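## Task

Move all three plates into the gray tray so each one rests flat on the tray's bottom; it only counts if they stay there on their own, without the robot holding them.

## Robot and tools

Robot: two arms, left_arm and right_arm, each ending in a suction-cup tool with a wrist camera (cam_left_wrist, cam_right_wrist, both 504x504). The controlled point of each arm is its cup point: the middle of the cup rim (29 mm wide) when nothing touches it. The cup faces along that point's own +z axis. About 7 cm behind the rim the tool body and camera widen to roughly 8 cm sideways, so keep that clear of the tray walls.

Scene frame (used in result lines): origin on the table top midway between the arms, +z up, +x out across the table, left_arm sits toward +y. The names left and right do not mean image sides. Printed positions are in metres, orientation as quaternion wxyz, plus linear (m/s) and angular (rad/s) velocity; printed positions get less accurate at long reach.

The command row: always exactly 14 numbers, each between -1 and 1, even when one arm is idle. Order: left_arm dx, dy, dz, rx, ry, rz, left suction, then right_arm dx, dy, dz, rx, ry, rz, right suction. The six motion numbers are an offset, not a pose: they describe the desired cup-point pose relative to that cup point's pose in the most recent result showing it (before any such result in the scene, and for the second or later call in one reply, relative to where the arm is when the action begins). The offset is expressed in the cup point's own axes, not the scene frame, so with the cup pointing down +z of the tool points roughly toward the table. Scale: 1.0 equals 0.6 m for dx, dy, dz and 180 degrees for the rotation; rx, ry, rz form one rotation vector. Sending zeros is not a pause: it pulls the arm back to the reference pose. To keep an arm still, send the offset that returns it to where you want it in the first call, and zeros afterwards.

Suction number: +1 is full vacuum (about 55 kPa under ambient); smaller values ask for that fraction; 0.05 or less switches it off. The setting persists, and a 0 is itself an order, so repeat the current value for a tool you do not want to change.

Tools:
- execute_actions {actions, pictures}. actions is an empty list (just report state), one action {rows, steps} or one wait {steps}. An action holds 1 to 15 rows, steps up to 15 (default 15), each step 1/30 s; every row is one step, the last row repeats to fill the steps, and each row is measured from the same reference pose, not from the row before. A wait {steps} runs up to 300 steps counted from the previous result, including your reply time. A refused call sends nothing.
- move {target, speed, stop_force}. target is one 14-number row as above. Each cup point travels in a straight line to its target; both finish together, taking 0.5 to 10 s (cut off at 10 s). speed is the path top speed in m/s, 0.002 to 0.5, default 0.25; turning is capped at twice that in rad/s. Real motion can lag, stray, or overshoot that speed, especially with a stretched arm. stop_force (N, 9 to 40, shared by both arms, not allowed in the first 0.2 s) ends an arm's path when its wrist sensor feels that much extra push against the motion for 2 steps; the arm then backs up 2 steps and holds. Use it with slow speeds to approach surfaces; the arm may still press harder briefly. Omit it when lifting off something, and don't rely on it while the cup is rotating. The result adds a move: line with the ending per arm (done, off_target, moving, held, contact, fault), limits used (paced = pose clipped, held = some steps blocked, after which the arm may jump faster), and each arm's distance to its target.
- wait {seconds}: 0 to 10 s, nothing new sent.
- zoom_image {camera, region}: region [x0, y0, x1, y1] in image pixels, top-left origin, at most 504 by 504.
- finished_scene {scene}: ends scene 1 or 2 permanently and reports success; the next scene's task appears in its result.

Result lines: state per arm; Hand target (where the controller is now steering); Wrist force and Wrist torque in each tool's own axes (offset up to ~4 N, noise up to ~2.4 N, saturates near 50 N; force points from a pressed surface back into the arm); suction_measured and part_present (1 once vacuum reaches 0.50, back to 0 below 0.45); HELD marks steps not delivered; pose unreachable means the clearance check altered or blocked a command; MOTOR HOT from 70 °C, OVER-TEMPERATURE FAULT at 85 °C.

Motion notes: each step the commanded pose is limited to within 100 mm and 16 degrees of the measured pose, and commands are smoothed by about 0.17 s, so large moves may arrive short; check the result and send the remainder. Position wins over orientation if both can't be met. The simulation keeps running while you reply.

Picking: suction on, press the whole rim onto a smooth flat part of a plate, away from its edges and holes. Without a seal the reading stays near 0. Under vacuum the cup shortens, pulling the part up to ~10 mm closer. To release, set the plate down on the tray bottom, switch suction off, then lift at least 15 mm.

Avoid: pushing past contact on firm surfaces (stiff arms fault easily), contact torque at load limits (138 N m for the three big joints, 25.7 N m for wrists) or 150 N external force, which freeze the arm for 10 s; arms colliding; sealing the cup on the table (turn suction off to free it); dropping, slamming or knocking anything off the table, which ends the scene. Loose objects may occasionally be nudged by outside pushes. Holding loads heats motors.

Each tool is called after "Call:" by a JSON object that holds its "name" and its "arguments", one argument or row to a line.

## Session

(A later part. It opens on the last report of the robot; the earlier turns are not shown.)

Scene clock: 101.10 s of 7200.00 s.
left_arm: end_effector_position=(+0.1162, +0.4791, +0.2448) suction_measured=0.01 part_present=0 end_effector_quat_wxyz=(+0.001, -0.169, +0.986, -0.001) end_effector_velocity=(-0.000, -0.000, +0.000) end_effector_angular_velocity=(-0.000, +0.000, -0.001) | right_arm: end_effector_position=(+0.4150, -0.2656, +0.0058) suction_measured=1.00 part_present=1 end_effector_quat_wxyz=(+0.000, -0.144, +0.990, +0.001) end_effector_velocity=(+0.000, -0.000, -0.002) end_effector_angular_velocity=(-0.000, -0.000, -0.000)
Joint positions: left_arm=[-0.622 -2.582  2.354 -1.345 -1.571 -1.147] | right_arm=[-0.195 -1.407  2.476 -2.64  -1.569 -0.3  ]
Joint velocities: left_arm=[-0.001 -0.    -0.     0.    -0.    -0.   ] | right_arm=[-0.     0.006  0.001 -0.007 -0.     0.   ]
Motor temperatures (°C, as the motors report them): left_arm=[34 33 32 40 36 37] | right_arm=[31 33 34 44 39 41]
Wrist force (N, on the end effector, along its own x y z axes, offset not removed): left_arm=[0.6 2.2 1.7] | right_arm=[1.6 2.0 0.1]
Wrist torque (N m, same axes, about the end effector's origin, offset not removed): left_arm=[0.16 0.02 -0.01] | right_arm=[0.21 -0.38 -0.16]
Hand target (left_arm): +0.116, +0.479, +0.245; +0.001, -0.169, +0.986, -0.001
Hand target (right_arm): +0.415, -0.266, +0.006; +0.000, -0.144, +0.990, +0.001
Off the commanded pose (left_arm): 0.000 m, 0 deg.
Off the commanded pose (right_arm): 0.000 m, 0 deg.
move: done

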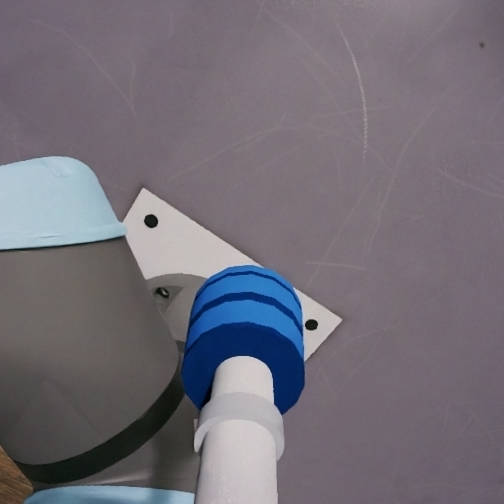

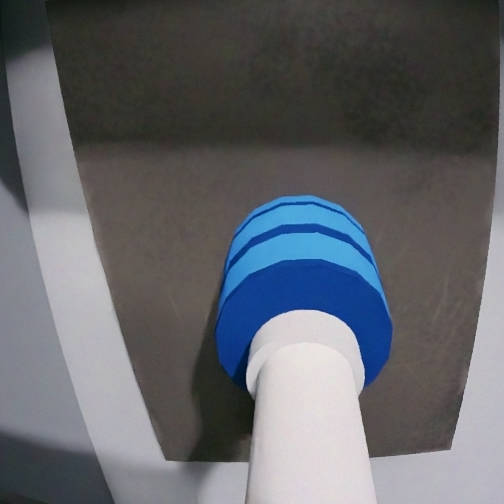

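There is about 1 cm spare on the left; I'll shift slightly, release, and survey.

Call:
{"name": "move", "arguments": {
  "target": [0,0,0,0,0,0,0,0,0.012,-0.004,0,0,0,1],
  "speed": 0.02
}}

Call:
{"name": "move", "arguments": {
  "target": [0,0,0,0,0,0,0,0,0,0.006,0,0,0,1],
  "speed": 0.01
}}

Call:
{"name": "move", "arguments": {
  "target": [0,0,0,0,0,0,0,0,0,-0.05,0,0,0,0],
  "speed": 0.05
}}

Call:
{"name": "move", "arguments": {
  "target": [0,0,0,0,0,0,0,0.06,0,-0.45,0,0,0,0]
}}

Scene clock: 108.20 s of 7200.00 s.
left_arm: end_effector_position=(+0.1162, +0.4791, +0.2448) suction_measured=0.01 part_present=0 end_effector_quat_wxyz=(+0.001, -0.169, +0.986, -0.001) end_effector_velocity=(-0.000, +0.000, -0.000) end_effector_angular_velocity=(+0.000, +0.000, +0.003) | right_arm: end_effector_position=(+0.4130, -0.2589, +0.0082) suction_measured=1.00 part_present=1 end_effector_quat_wxyz=(+0.000, -0.144, +0.990, +0.001) end_effector_velocity=(-0.001, +0.002, +0.001) end_effector_angular_velocity=(-0.000, +0.000, +0.001)
Joint positions: left_arm=[-0.622 -2.582  2.354 -1.345 -1.571 -1.147] | right_arm=[-0.176 -1.414  2.473 -2.63  -1.569 -0.281]
Joint velocities: left_arm=[ 0.002 -0.     0.    -0.    -0.    -0.   ] | right_arm=[ 0.005 -0.002 -0.001  0.003 -0.     0.004]
Motor temperatures (°C, as the motors report them): left_arm=[34 33 32 40 36 37] | right_arm=[31 33 34 44 39 41]
Wrist force (N, on the end effector, along its own x y z axes, offset not removed): left_arm=[1.8 2.8 2.7] | right_arm=[2.9 -0.5 0.9]
Wrist torque (N m, same axes, about the end effector's origin, offset not removed): left_arm=[0.13 -0.16 0.12] | right_arm=[-0.24 -0.53 -0.19]
Hand target (left_arm): +0.116, +0.479, +0.245; +0.001, -0.169, +0.986, -0.001
Hand target (right_arm): +0.413, -0.259, +0.008; +0.000, -0.144, +0.990, +0.001
Off the commanded pose (left_arm): 0.000 m, 0 deg.
Off the commanded pose (right_arm): 0.000 m, 0 deg.
After step 90, 3.37 s passed at rest.
move: done

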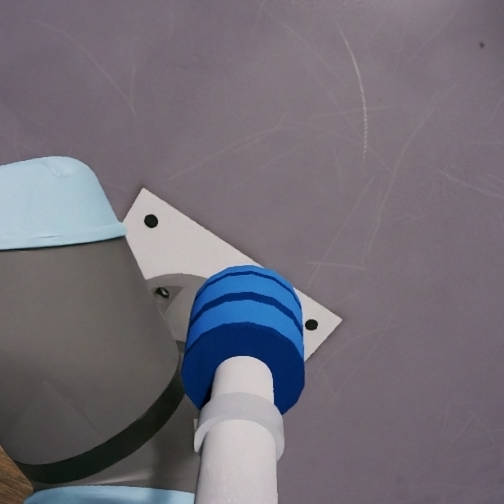

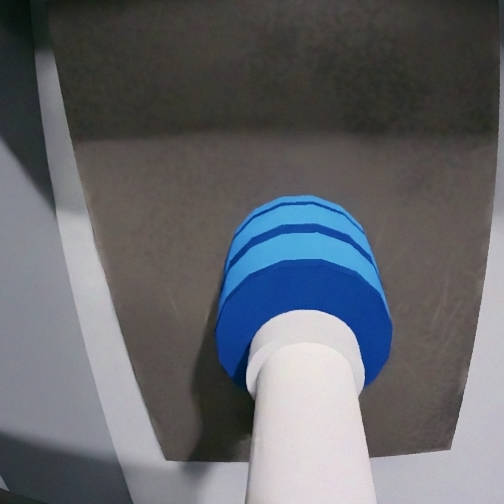

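Scene clock: 108.90 s of 7200.00 s.
left_arm: end_effector_position=(+0.1162, +0.4791, +0.2448) suction_measured=0.01 part_present=0 end_effector_quat_wxyz=(+0.001, -0.169, +0.986, -0.001) end_effector_velocity=(-0.000, -0.000, +0.000) end_effector_angular_velocity=(-0.000, +0.000, -0.001) | right_arm: end_effector_position=(+0.4130, -0.2589, +0.0047) suction_measured=1.00 part_present=1 end_effector_quat_wxyz=(+0.000, -0.144, +0.990, +0.001) end_effector_velocity=(-0.000, +0.000, -0.001) end_effector_angular_velocity=(+0.000, -0.000, -0.001)
Joint positions: left_arm=[-0.622 -2.582  2.354 -1.345 -1.571 -1.147] | right_arm=[-0.176 -1.402  2.476 -2.645 -1.569 -0.281]
Joint velocities: left_arm=[-0.001  0.    -0.     0.    -0.     0.   ] | right_arm=[ 0.001  0.004  0.001 -0.005  0.     0.002]
Motor temperatures (°C, as the motors report them): left_arm=[34 33 32 40 36 37] | right_arm=[31 33 34 44 39 41]
Wrist force (N, on the end effector, along its own x y z axes, offset not removed): left_arm=[2.9 2.0 1.4] | right_arm=[3.0 2.3 1.9]
Wrist torque (N m, same axes, about the end effector's origin, offset not removed): left_arm=[0.17 -0.43 0.08] | right_arm=[0.25 -0.50 -0.23]
Hand target (left_arm): +0.116, +0.479, +0.245; +0.001, -0.169, +0.986, -0.001
Hand target (right_arm): +0.413, -0.259, +0.005; +0.000, -0.144, +0.990, +0.001
Off the commanded pose (left_arm): 0.000 m, 0 deg.
Off the commanded pose (right_arm): 0.000 m, 0 deg.
move: done

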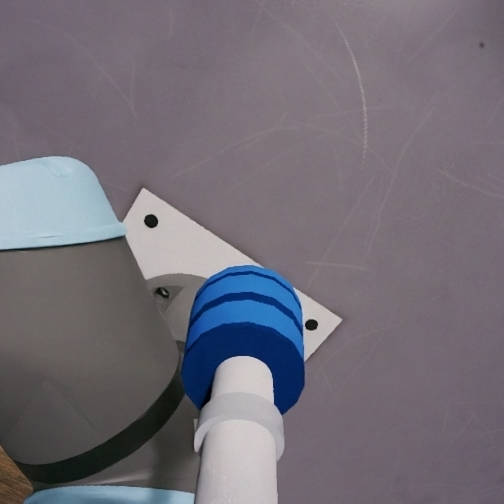

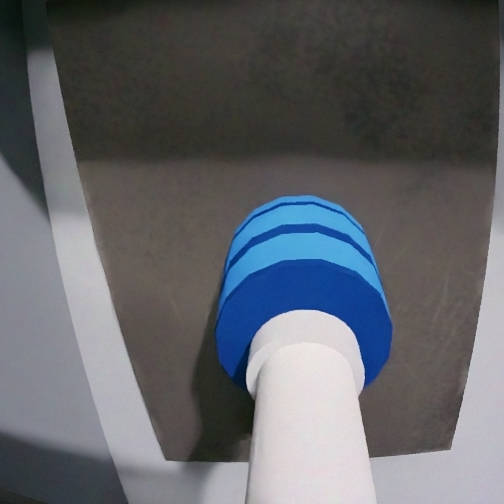

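Scene clock: 109.87 s of 7200.00 s.
left_arm: end_effector_position=(+0.1162, +0.4791, +0.2448) suction_measured=0.01 part_present=0 end_effector_quat_wxyz=(+0.001, -0.169, +0.986, -0.001) end_effector_velocity=(+0.000, +0.000, -0.000) end_effector_angular_velocity=(+0.000, -0.000, +0.001) | right_arm: end_effector_position=(+0.4130, -0.2588, +0.0345) suction_measured=0.00 part_present=0 end_effector_quat_wxyz=(+0.000, -0.144, +0.990, +0.001) end_effector_velocity=(-0.001, +0.000, +0.002) end_effector_angular_velocity=(-0.000, +0.002, +0.000)
Joint positions: left_arm=[-0.622 -2.582  2.354 -1.345 -1.571 -1.147] | right_arm=[-0.176 -1.497  2.45  -2.524 -1.569 -0.281]
Joint velocities: left_arm=[ 0.001  0.     0.     0.     0.    -0.   ] | right_arm=[ 0.001 -0.005 -0.002  0.009 -0.     0.001]
Motor temperatures (°C, as the motors report them): left_arm=[34 33 32 40 36 37] | right_arm=[31 33 34 44 39 41]
Wrist force (N, on the end effector, along its own x y z axes, offset not removed): left_arm=[-1.2 -1.1 2.4] | right_arm=[1.6 -0.1 -0.8]
Wrist torque (N m, same axes, about the end effector's origin, offset not removed): left_arm=[-0.24 0.44 0.15] | right_arm=[-0.17 -0.35 -0.22]
Hand target (left_arm): +0.116, +0.479, +0.245; +0.001, -0.169, +0.986, -0.001
Hand target (right_arm): +0.413, -0.259, +0.035; +0.000, -0.144, +0.990, +0.001
Off the commanded pose (left_arm): 0.000 m, 0 deg.
Off the commanded pose (right_arm): 0.000 m, 0 deg.
move: done

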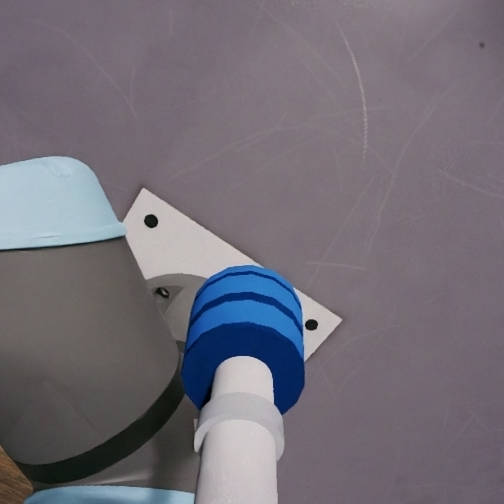

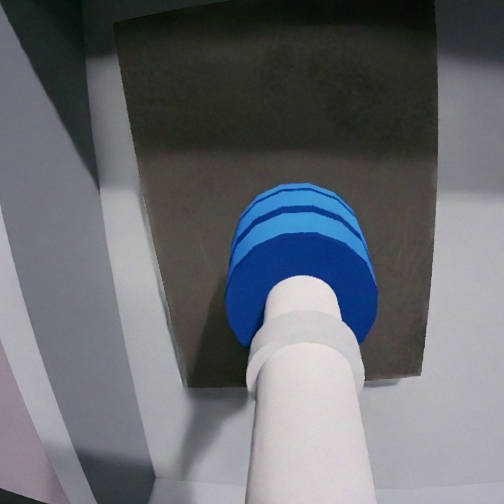

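Scene clock: 111.53 s of 7200.00 s.
left_arm: end_effector_position=(+0.1162, +0.4791, +0.2448) suction_measured=0.01 part_present=0 end_effector_quat_wxyz=(+0.001, -0.169, +0.986, -0.001) end_effector_velocity=(-0.000, +0.000, -0.000) end_effector_angular_velocity=(-0.000, +0.000, +0.002) | right_arm: end_effector_position=(+0.3786, -0.2691, +0.3046) suction_measured=0.00 part_present=0 end_effector_quat_wxyz=(+0.000, -0.144, +0.990, +0.001) end_effector_velocity=(-0.000, -0.001, +0.002) end_effector_angular_velocity=(+0.000, +0.002, -0.003)
Joint positions: left_arm=[-0.622 -2.582  2.354 -1.345 -1.571 -1.147] | right_arm=[-0.207 -1.988  2.024 -1.608 -1.569 -0.313]
Joint velocities: left_arm=[ 0.002 -0.     0.    -0.    -0.    -0.   ] | right_arm=[-0.003 -0.    -0.005  0.007  0.     0.   ]
Motor temperatures (°C, as the motors report them): left_arm=[34 33 32 40 36 37] | right_arm=[31 33 34 44 39 41]
Wrist force (N, on the end effector, along its own x y z axes, offset not removed): left_arm=[1.2 3.7 2.7] | right_arm=[2.3 -0.2 1.7]
Wrist torque (N m, same axes, about the end effector's origin, offset not removed): left_arm=[0.08 -0.01 0.11] | right_arm=[-0.15 -0.35 -0.19]
Hand target (left_arm): +0.116, +0.479, +0.245; +0.001, -0.169, +0.986, -0.001
Hand target (right_arm): +0.379, -0.269, +0.305; +0.000, -0.144, +0.990, +0.001
Off the commanded pose (left_arm): 0.000 m, 0 deg.
Off the commanded pose (right_arm): 0.000 m, 0 deg.
move: done

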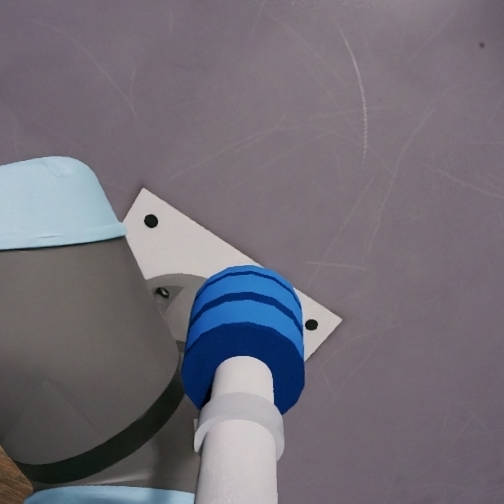

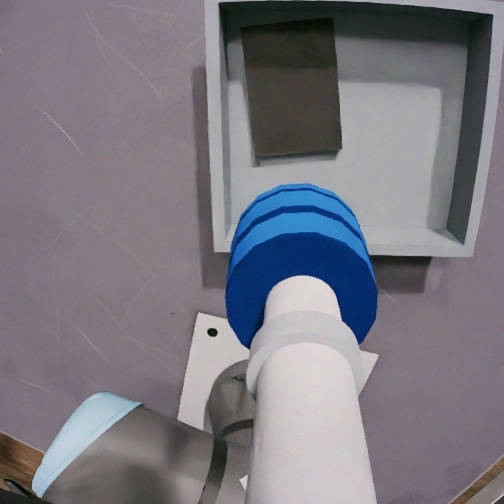

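Call:
{"name": "move", "arguments": {
  "target": [0,0,0,0,0,0,0,-0.238,0.735,0.42,0,0,0.317,0]
}}

Scene clock: 122.47 s of 7200.00 s.
left_arm: end_effector_position=(+0.1162, +0.4791, +0.2448) suction_measured=0.01 part_present=0 end_effector_quat_wxyz=(+0.001, -0.169, +0.986, -0.001) end_effector_velocity=(-0.000, -0.000, -0.000) end_effector_angular_velocity=(+0.000, +0.000, -0.001) | right_arm: end_effector_position=(+0.3889, +0.1945, +0.0520) suction_measured=0.00 part_present=0 end_effector_quat_wxyz=(-0.001, +0.346, +0.938, +0.000) end_effector_velocity=(+0.001, +0.001, -0.001) end_effector_angular_velocity=(-0.002, +0.001, -0.006)
Joint positions: left_arm=[-0.622 -2.582  2.354 -1.345 -1.571 -1.147] | right_arm=[ 0.674 -0.959  1.575 -2.187 -1.569  1.565]
Joint velocities: left_arm=[-0.001 -0.     0.     0.     0.     0.   ] | right_arm=[-0.     0.005 -0.006  0.003 -0.001  0.006]
Motor temperatures (°C, as the motors report them): left_arm=[34 33 32 40 36 37] | right_arm=[31 33 34 44 39 41]
Wrist force (N, on the end effector, along its own x y z axes, offset not removed): left_arm=[2.6 0.1 1.1] | right_arm=[2.4 0.6 1.5]
Wrist torque (N m, same axes, about the end effector's origin, offset not removed): left_arm=[-0.21 -0.28 0.08] | right_arm=[-0.06 -0.39 -0.31]
Hand target (left_arm): +0.116, +0.479, +0.245; +0.001, -0.169, +0.986, -0.001
Hand target (right_arm): +0.389, +0.195, +0.052; -0.001, +0.346, +0.938, +0.000
Off the commanded pose (left_arm): 0.000 m, 0 deg.
Off the commanded pose (right_arm): 0.002 m, 0 deg.
After step 90, 5.20 s passed at rest.
move: done

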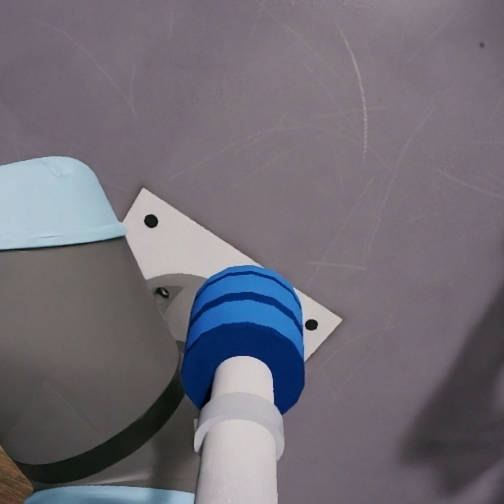

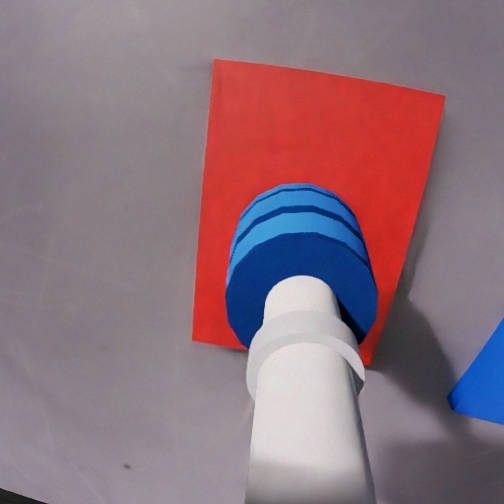

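Call:
{"name": "move", "arguments": {
  "target": [0,0,0,0,0,0,0,0.017,-0.008,0.045,0,0,0.06,1],
  "speed": 0.1
}}

Call:
{"name": "move", "arguments": {
  "target": [0,0,0,0,0,0,0,0,0,0.035,0,0,0,1],
  "speed": 0.008,
  "stop_force": 10
}}

Call:
{"name": "move", "arguments": {
  "target": [0,0,0,0,0,0,0,0,0,-0.2,0,0,-0.377,1]
}}

Call:
{"name": "move", "arguments": {
  "target": [0,0,0,0,0,0,0,0.152,-0.92,0,0,0,0,1]
}}

Call:
{"name": "move", "arguments": {
  "target": [0,0,0,0,0,0,0,0,0,0.12,0,0,0,1],
  "speed": 0.015,
  "stop_force": 10
}}

Scene clock: 138.33 s of 7200.00 s.
left_arm: end_effector_position=(+0.1162, +0.4791, +0.2448) suction_measured=0.01 part_present=0 end_effector_quat_wxyz=(+0.001, -0.169, +0.986, -0.001) end_effector_velocity=(+0.000, +0.000, +0.000) end_effector_angular_velocity=(+0.000, -0.000, +0.002) | right_arm: end_effector_position=(+0.3781, +0.1974, +0.0252) suction_measured=0.00 part_present=0 end_effector_quat_wxyz=(-0.001, +0.432, +0.902, +0.000) end_effector_velocity=(-0.001, +0.000, -0.002) end_effector_angular_velocity=(-0.000, +0.000, -0.006)
Joint positions: left_arm=[-0.622 -2.582  2.354 -1.345 -1.571 -1.147] | right_arm=[ 0.689 -0.927  1.602 -2.246 -1.569  1.767]
Joint velocities: left_arm=[ 0.002 -0.    -0.     0.     0.     0.   ] | right_arm=[ 0.002  0.002  0.001 -0.003  0.     0.008]
Motor temperatures (°C, as the motors report them): left_arm=[34 33 32 40 36 37] | right_arm=[31 33 34 44 39 41]
Wrist force (N, on the end effector, along its own x y z axes, offset not removed): left_arm=[2.8 -3.4 3.2] | right_arm=[2.0 -0.6 -0.4]
Wrist torque (N m, same axes, about the end effector's origin, offset not removed): left_arm=[-0.43 -0.46 -0.10] | right_arm=[-0.24 -0.45 -0.02]
Hand target (left_arm): +0.116, +0.479, +0.245; +0.001, -0.169, +0.986, -0.001
Hand target (right_arm): +0.378, +0.197, +0.025; -0.001, +0.433, +0.902, +0.000
Off the commanded pose (left_arm): 0.000 m, 0 deg.
Off the commanded pose (right_arm): 0.000 m, 0 deg.
After step 90, 11.57 s passed at rest.
move: done

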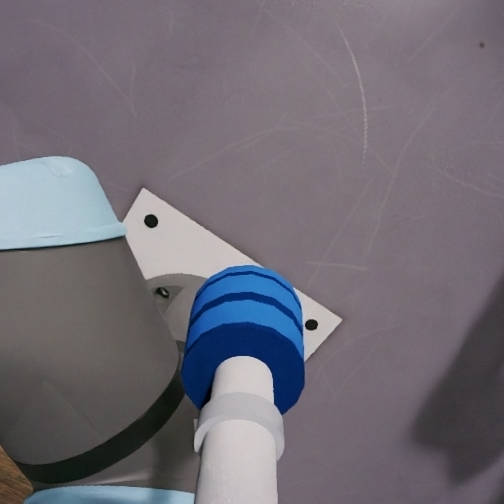

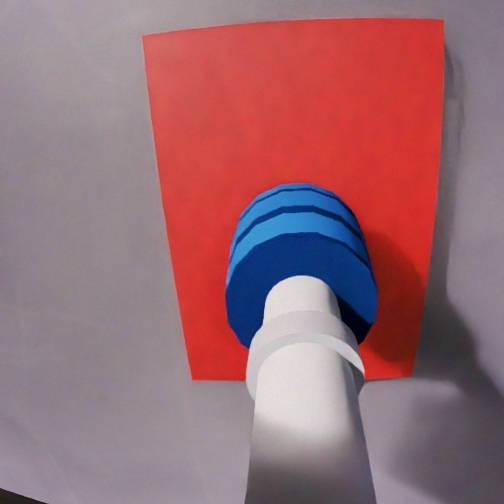

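Scene clock: 141.17 s of 7200.00 s.
left_arm: end_effector_position=(+0.1162, +0.4791, +0.2448) suction_measured=0.01 part_present=0 end_effector_quat_wxyz=(+0.001, -0.169, +0.986, -0.001) end_effector_velocity=(-0.000, -0.000, +0.000) end_effector_angular_velocity=(-0.000, +0.000, +0.000) | right_arm: end_effector_position=(+0.3781, +0.1974, +0.0043) suction_measured=0.95 part_present=1 end_effector_quat_wxyz=(-0.001, +0.432, +0.902, +0.000) end_effector_velocity=(-0.000, -0.000, -0.002) end_effector_angular_velocity=(-0.001, +0.000, -0.001)
Joint positions: left_arm=[-0.622 -2.582  2.354 -1.345 -1.571 -1.147] | right_arm=[ 0.689 -0.895  1.612 -2.288 -1.569  1.767]
Joint velocities: left_arm=[ 0.  0. -0.  0. -0. -0.] | right_arm=[ 0.     0.003  0.001 -0.003 -0.     0.001]
Motor temperatures (°C, as the motors report them): left_arm=[34 33 32 40 36 37] | right_arm=[31 33 34 44 39 41]
Wrist force (N, on the end effector, along its own x y z axes, offset not removed): left_arm=[1.5 -0.7 2.3] | right_arm=[2.5 -1.0 0.6]
Wrist torque (N m, same axes, about the end effector's origin, offset not removed): left_arm=[-0.24 -0.35 0.17] | right_arm=[-0.18 -0.47 -0.19]
Hand target (left_arm): +0.116, +0.479, +0.245; +0.001, -0.169, +0.986, -0.001
Hand target (right_arm): +0.378, +0.197, +0.004; -0.001, +0.432, +0.902, +0.000
Off the commanded pose (left_arm): 0.000 m, 0 deg.
Off the commanded pose (right_arm): 0.000 m, 0 deg.
move: done

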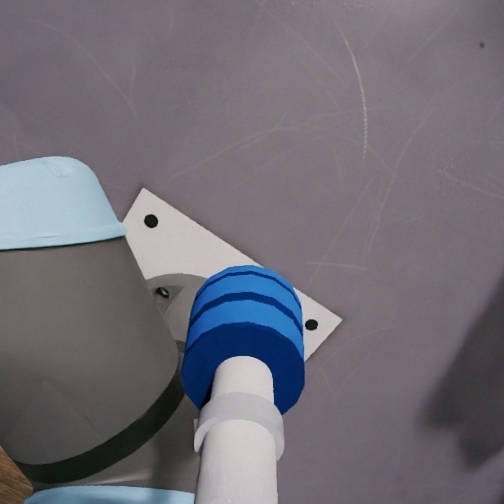

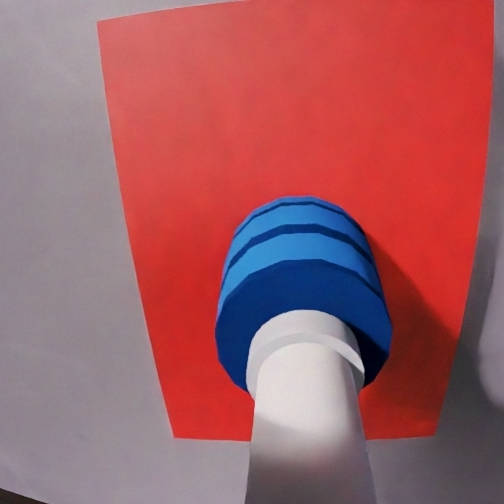

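Scene clock: 144.03 s of 7200.00 s.
left_arm: end_effector_position=(+0.1162, +0.4791, +0.2448) suction_measured=0.01 part_present=0 end_effector_quat_wxyz=(+0.001, -0.169, +0.986, -0.001) end_effector_velocity=(+0.000, +0.000, -0.000) end_effector_angular_velocity=(+0.001, -0.000, -0.001) | right_arm: end_effector_position=(+0.3781, +0.1975, +0.1242) suction_measured=1.00 part_present=1 end_effector_quat_wxyz=(-0.000, -0.144, +0.990, +0.001) end_effector_velocity=(+0.001, -0.000, +0.001) end_effector_angular_velocity=(-0.000, +0.001, +0.008)
Joint positions: left_arm=[-0.622 -2.582  2.354 -1.345 -1.571 -1.147] | right_arm=[ 0.689 -1.052  1.516 -2.035 -1.569  0.584]
Joint velocities: left_arm=[-0.001 -0.     0.     0.     0.001 -0.   ] | right_arm=[-0.002 -0.    -0.002  0.003  0.    -0.01 ]
Motor temperatures (°C, as the motors report them): left_arm=[34 33 32 40 36 37] | right_arm=[31 33 34 44 39 41]
Wrist force (N, on the end effector, along its own x y z axes, offset not removed): left_arm=[1.5 1.5 1.0] | right_arm=[2.8 0.5 1.0]
Wrist torque (N m, same axes, about the end effector's origin, offset not removed): left_arm=[-0.05 -0.14 0.05] | right_arm=[-0.16 -0.51 -0.17]
Hand target (left_arm): +0.116, +0.479, +0.245; +0.001, -0.169, +0.986, -0.001
Hand target (right_arm): +0.378, +0.197, +0.124; -0.000, -0.145, +0.989, +0.001
Off the commanded pose (left_arm): 0.000 m, 0 deg.
Off the commanded pose (right_arm): 0.000 m, 0 deg.
move: done

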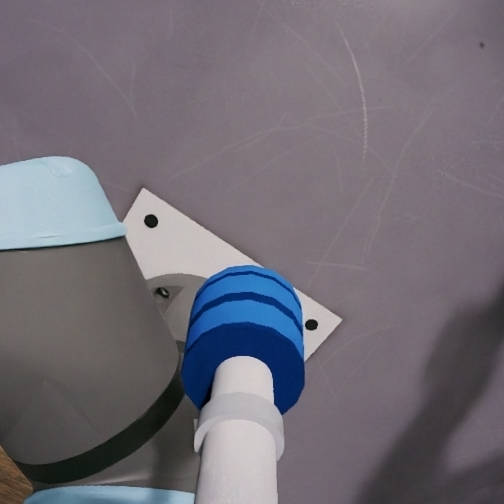

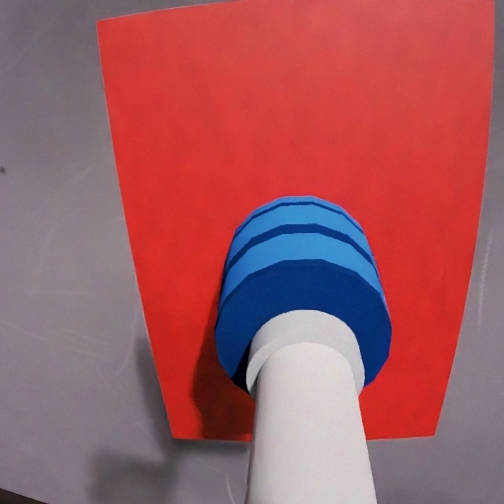

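Scene clock: 146.87 s of 7200.00 s.
left_arm: end_effector_position=(+0.1162, +0.4791, +0.2448) suction_measured=0.01 part_present=0 end_effector_quat_wxyz=(+0.001, -0.169, +0.986, -0.001) end_effector_velocity=(-0.000, -0.000, +0.000) end_effector_angular_velocity=(-0.000, +0.000, +0.000) | right_arm: end_effector_position=(+0.4490, -0.3579, +0.1246) suction_measured=1.00 part_present=1 end_effector_quat_wxyz=(+0.000, -0.144, +0.990, +0.001) end_effector_velocity=(+0.001, -0.003, +0.000) end_effector_angular_velocity=(+0.001, -0.000, -0.002)
Joint positions: left_arm=[-0.622 -2.582  2.354 -1.345 -1.571 -1.147] | right_arm=[-0.435 -1.682  2.303 -2.192 -1.569 -0.54 ]
Joint velocities: left_arm=[ 0. -0. -0. -0. -0.  0.] | right_arm=[-0.007  0.001 -0.001  0.     0.001 -0.005]
Motor temperatures (°C, as the motors report them): left_arm=[34 33 32 40 36 37] | right_arm=[31 33 34 44 39 41]
Wrist force (N, on the end effector, along its own x y z axes, offset not removed): left_arm=[-0.5 0.9 3.0] | right_arm=[1.5 1.1 1.4]
Wrist torque (N m, same axes, about the end effector's origin, offset not removed): left_arm=[-0.10 -0.07 0.13] | right_arm=[0.07 -0.42 -0.09]
Hand target (left_arm): +0.116, +0.479, +0.245; +0.001, -0.169, +0.986, -0.001
Hand target (right_arm): +0.449, -0.358, +0.125; +0.000, -0.144, +0.990, +0.001
Off the commanded pose (left_arm): 0.000 m, 0 deg.
Off the commanded pose (right_arm): 0.001 m, 0 deg.
move: done

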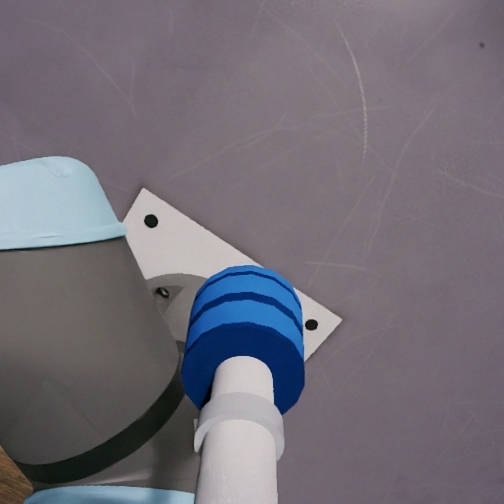

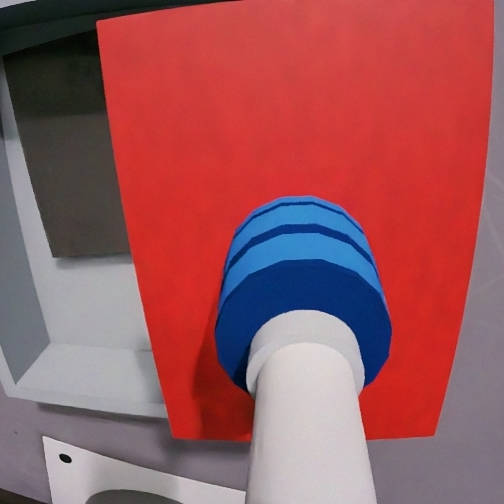

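Scene clock: 151.93 s of 7200.00 s.
left_arm: end_effector_position=(+0.1162, +0.4791, +0.2448) suction_measured=0.01 part_present=0 end_effector_quat_wxyz=(+0.001, -0.169, +0.986, -0.001) end_effector_velocity=(+0.000, -0.000, +0.000) end_effector_angular_velocity=(-0.000, -0.001, -0.000) | right_arm: end_effector_position=(+0.4490, -0.3579, +0.0527) suction_measured=1.00 part_present=1 end_effector_quat_wxyz=(+0.000, -0.144, +0.990, +0.001) end_effector_velocity=(+0.000, -0.001, -0.002) end_effector_angular_velocity=(-0.000, -0.000, -0.003)
Joint positions: left_arm=[-0.622 -2.582  2.354 -1.345 -1.571 -1.147] | right_arm=[-0.434 -1.519  2.399 -2.451 -1.569 -0.54 ]
Joint velocities: left_arm=[-0.001  0.    -0.    -0.     0.    -0.   ] | right_arm=[-0.001  0.005  0.002 -0.007 -0.     0.001]
Motor temperatures (°C, as the motors report them): left_arm=[34 33 32 40 36 37] | right_arm=[31 33 34 44 39 41]
Wrist force (N, on the end effector, along its own x y z axes, offset not removed): left_arm=[3.5 1.5 -1.8] | right_arm=[2.9 1.0 0.9]
Wrist torque (N m, same axes, about the end effector's origin, offset not removed): left_arm=[-0.06 -0.21 0.06] | right_arm=[0.04 -0.42 -0.16]
Hand target (left_arm): +0.116, +0.479, +0.245; +0.001, -0.169, +0.986, -0.001
Hand target (right_arm): +0.449, -0.358, +0.052; +0.000, -0.144, +0.990, +0.001
Off the commanded pose (left_arm): 0.000 m, 0 deg.
Off the commanded pose (right_arm): 0.000 m, 0 deg.
move: done

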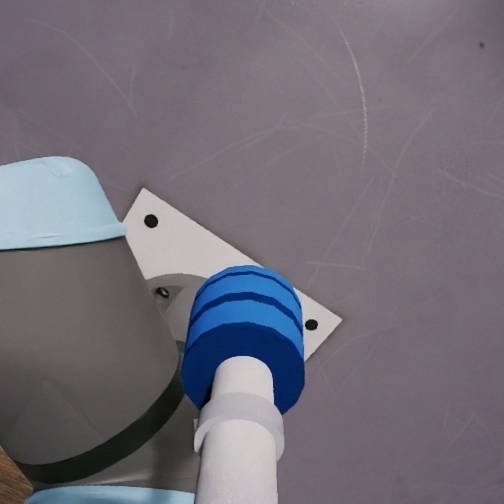

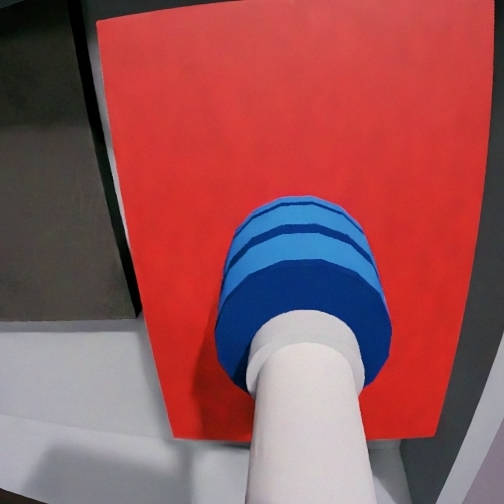

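Call:
{"name": "move", "arguments": {
  "target": [0,0,0,0,0,0,0,-0.008,0.017,0.079,0,0,0,1],
  "speed": 0.015,
  "stop_force": 10
}}

Call:
{"name": "move", "arguments": {
  "target": [0,0,0,0,0,0,0,0,0,-0.25,0,0,0,0],
  "speed": 0.1
}}

Call:
{"name": "move", "arguments": {
  "target": [0,0,0,0,0,0,0,0.06,0.85,0,0,0,-0.07,0]
}}

Call:
{"name": "move", "arguments": {
  "target": [0,0,0,0,0,0,0,0.03,0,0.13,0,0,0,0]
}}

Scene clock: 169.73 s of 7200.00 s.
left_arm: end_effector_position=(+0.1162, +0.4791, +0.2448) suction_measured=0.01 part_present=0 end_effector_quat_wxyz=(+0.001, -0.169, +0.986, -0.001) end_effector_velocity=(+0.000, +0.000, +0.000) end_effector_angular_velocity=(+0.000, -0.000, +0.001) | right_arm: end_effector_position=(+0.4506, -0.3467, +0.0054) suction_measured=1.00 part_present=1 end_effector_quat_wxyz=(+0.000, -0.144, +0.990, +0.001) end_effector_velocity=(-0.000, +0.001, -0.002) end_effector_angular_velocity=(+0.000, +0.001, -0.002)
Joint positions: left_arm=[-0.622 -2.582  2.354 -1.345 -1.571 -1.147] | right_arm=[-0.404 -1.375  2.434 -2.63  -1.569 -0.51 ]
Joint velocities: left_arm=[ 0.001  0.    -0.    -0.     0.    -0.   ] | right_arm=[ 0.001  0.007  0.001 -0.007  0.     0.003]
Motor temperatures (°C, as the motors report them): left_arm=[34 33 32 40 36 37] | right_arm=[31 33 34 44 39 41]
Wrist force (N, on the end effector, along its own x y z axes, offset not removed): left_arm=[-1.1 -1.7 -0.5] | right_arm=[2.1 -1.5 1.3]
Wrist torque (N m, same axes, about the end effector's origin, offset not removed): left_arm=[-0.07 0.08 -0.03] | right_arm=[-0.34 -0.42 -0.12]
Hand target (left_arm): +0.116, +0.479, +0.245; +0.001, -0.169, +0.986, -0.001
Hand target (right_arm): +0.451, -0.347, +0.005; +0.000, -0.144, +0.990, +0.001
Off the commanded pose (left_arm): 0.000 m, 0 deg.
Off the commanded pose (right_arm): 0.000 m, 0 deg.
After step 90, 11.30 s passed at rest.
move: done

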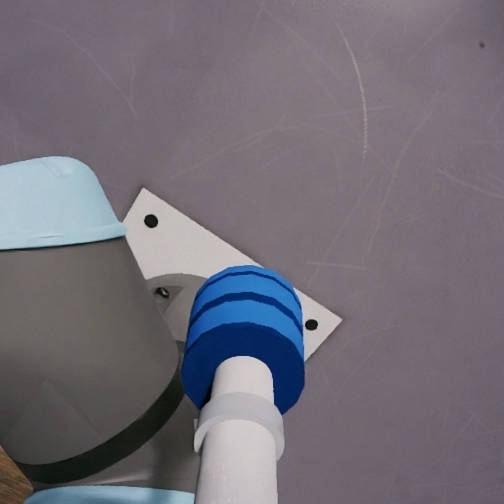

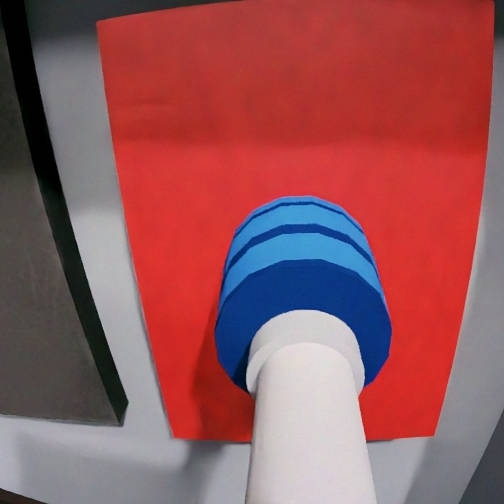

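Scene clock: 171.70 s of 7200.00 s.
left_arm: end_effector_position=(+0.1162, +0.4791, +0.2448) suction_measured=0.01 part_present=0 end_effector_quat_wxyz=(+0.001, -0.169, +0.986, -0.001) end_effector_velocity=(+0.000, +0.001, -0.000) end_effector_angular_velocity=(+0.001, -0.001, +0.003) | right_arm: end_effector_position=(+0.4507, -0.3468, +0.1554) suction_measured=0.00 part_present=0 end_effector_quat_wxyz=(+0.000, -0.144, +0.990, +0.001) end_effector_velocity=(-0.000, -0.000, +0.002) end_effector_angular_velocity=(+0.000, -0.000, +0.000)
Joint positions: left_arm=[-0.622 -2.582  2.354 -1.345 -1.571 -1.147] | right_arm=[-0.404 -1.725  2.246 -2.091 -1.569 -0.51 ]
Joint velocities: left_arm=[ 0.003  0.     0.    -0.     0.001  0.   ] | right_arm=[-0.001 -0.003 -0.003  0.007  0.    -0.001]
Motor temperatures (°C, as the motors report them): left_arm=[34 33 32 40 36 37] | right_arm=[31 33 34 44 39 41]
Wrist force (N, on the end effector, along its own x y z axes, offset not removed): left_arm=[1.2 0.3 2.1] | right_arm=[4.1 0.0 -2.6]
Wrist torque (N m, same axes, about the end effector's origin, offset not removed): left_arm=[-0.22 -0.19 0.03] | right_arm=[-0.08 -0.75 -0.23]
Hand target (left_arm): +0.116, +0.479, +0.245; +0.001, -0.169, +0.986, -0.001
Hand target (right_arm): +0.451, -0.347, +0.156; +0.000, -0.144, +0.990, +0.001
Off the commanded pose (left_arm): 0.000 m, 0 deg.
Off the commanded pose (right_arm): 0.000 m, 0 deg.
move: done

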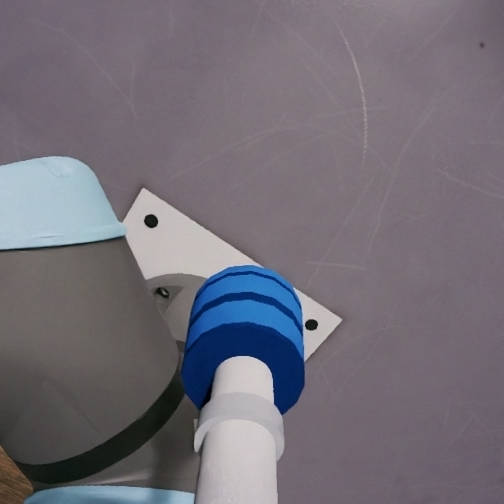

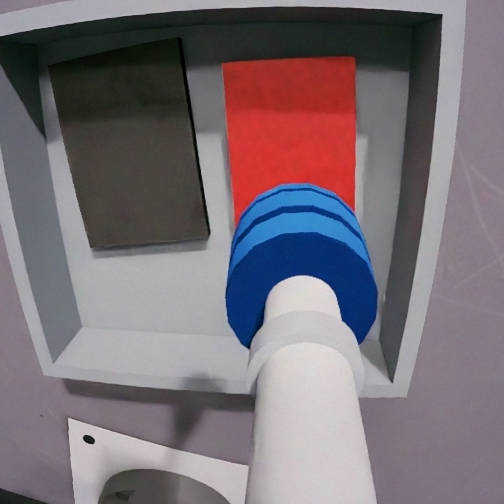

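Scene clock: 174.33 s of 7200.00 s.
left_arm: end_effector_position=(+0.1162, +0.4791, +0.2448) suction_measured=0.01 part_present=0 end_effector_quat_wxyz=(+0.001, -0.169, +0.986, -0.001) end_effector_velocity=(+0.000, +0.000, -0.000) end_effector_angular_velocity=(+0.000, +0.000, +0.000) | right_arm: end_effector_position=(+0.2699, +0.1320, +0.1551) suction_measured=0.00 part_present=0 end_effector_quat_wxyz=(-0.000, -0.252, +0.968, +0.001) end_effector_velocity=(-0.001, +0.002, -0.000) end_effector_angular_velocity=(-0.001, +0.001, +0.001)
Joint positions: left_arm=[-0.622 -2.582  2.354 -1.345 -1.571 -1.147] | right_arm=[ 0.764 -1.313  1.808 -2.066 -1.569  0.439]
Joint velocities: left_arm=[ 0.  0.  0.  0.  0. -0.] | right_arm=[ 0.003  0.005 -0.006  0.002 -0.     0.003]
Motor temperatures (°C, as the motors report them): left_arm=[34 33 32 40 36 37] | right_arm=[31 33 34 44 39 41]
Wrist force (N, on the end effector, along its own x y z axes, offset not removed): left_arm=[-0.9 3.5 2.0] | right_arm=[1.7 2.5 -2.0]
Wrist torque (N m, same axes, about the end effector's origin, offset not removed): left_arm=[0.36 0.38 0.03] | right_arm=[0.32 -0.46 -0.18]
Hand target (left_arm): +0.116, +0.479, +0.245; +0.001, -0.169, +0.986, -0.001
Hand target (right_arm): +0.270, +0.132, +0.155; -0.000, -0.252, +0.968, +0.001
Off the commanded pose (left_arm): 0.000 m, 0 deg.
Off the commanded pose (right_arm): 0.001 m, 0 deg.
move: done

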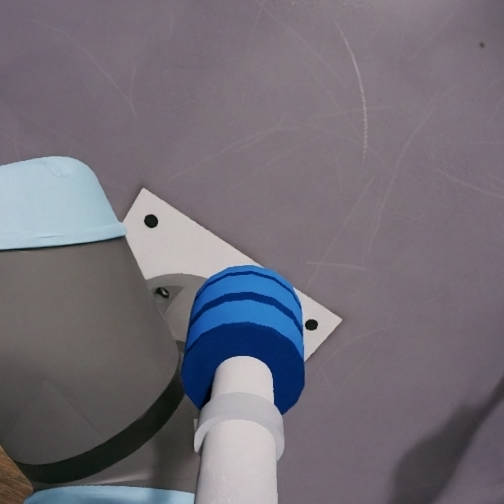

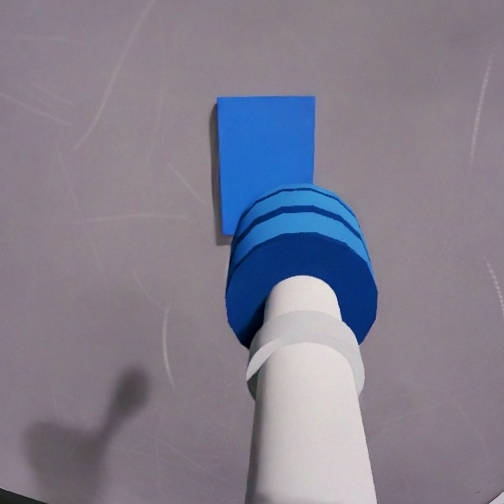

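Scene clock: 175.27 s of 7200.00 s.
left_arm: end_effector_position=(+0.1162, +0.4791, +0.2448) suction_measured=0.01 part_present=0 end_effector_quat_wxyz=(+0.001, -0.169, +0.986, -0.001) end_effector_velocity=(+0.000, -0.000, +0.000) end_effector_angular_velocity=(-0.000, -0.000, -0.002) | right_arm: end_effector_position=(+0.2542, +0.1232, +0.0773) suction_measured=0.00 part_present=0 end_effector_quat_wxyz=(-0.000, -0.252, +0.968, +0.001) end_effector_velocity=(+0.000, +0.000, -0.002) end_effector_angular_velocity=(+0.001, -0.000, -0.000)
Joint positions: left_arm=[-0.622 -2.582  2.354 -1.345 -1.571 -1.147] | right_arm=[ 0.778 -1.234  1.94  -2.277 -1.57   0.453]
Joint velocities: left_arm=[-0.002  0.    -0.     0.    -0.    -0.   ] | right_arm=[-0.     0.003  0.002 -0.006  0.    -0.   ]
Motor temperatures (°C, as the motors report them): left_arm=[34 33 32 40 36 37] | right_arm=[31 33 34 44 39 41]
Wrist force (N, on the end effector, along its own x y z axes, offset not removed): left_arm=[3.8 -1.5 1.0] | right_arm=[2.2 1.9 -0.8]
Wrist torque (N m, same axes, about the end effector's origin, offset not removed): left_arm=[-0.72 -0.38 -0.16] | right_arm=[0.21 -0.36 -0.23]
Hand target (left_arm): +0.116, +0.479, +0.245; +0.001, -0.169, +0.986, -0.001
Hand target (right_arm): +0.254, +0.123, +0.077; -0.000, -0.252, +0.968, +0.001
Off the commanded pose (left_arm): 0.000 m, 0 deg.
Off the commanded pose (right_arm): 0.000 m, 0 deg.
move: done

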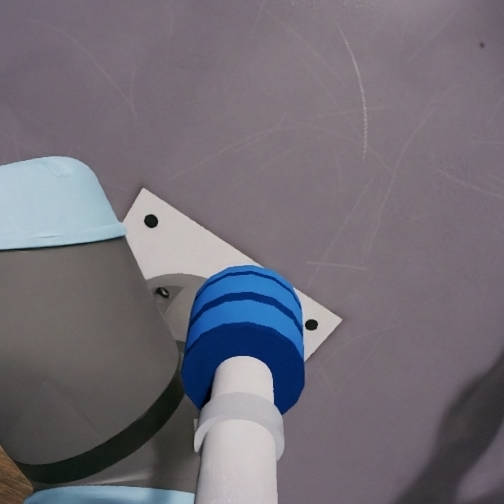

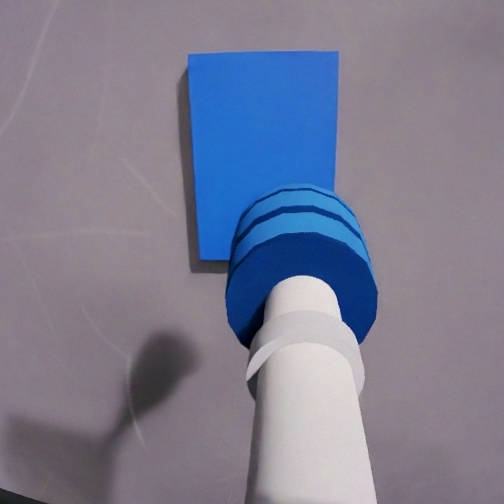

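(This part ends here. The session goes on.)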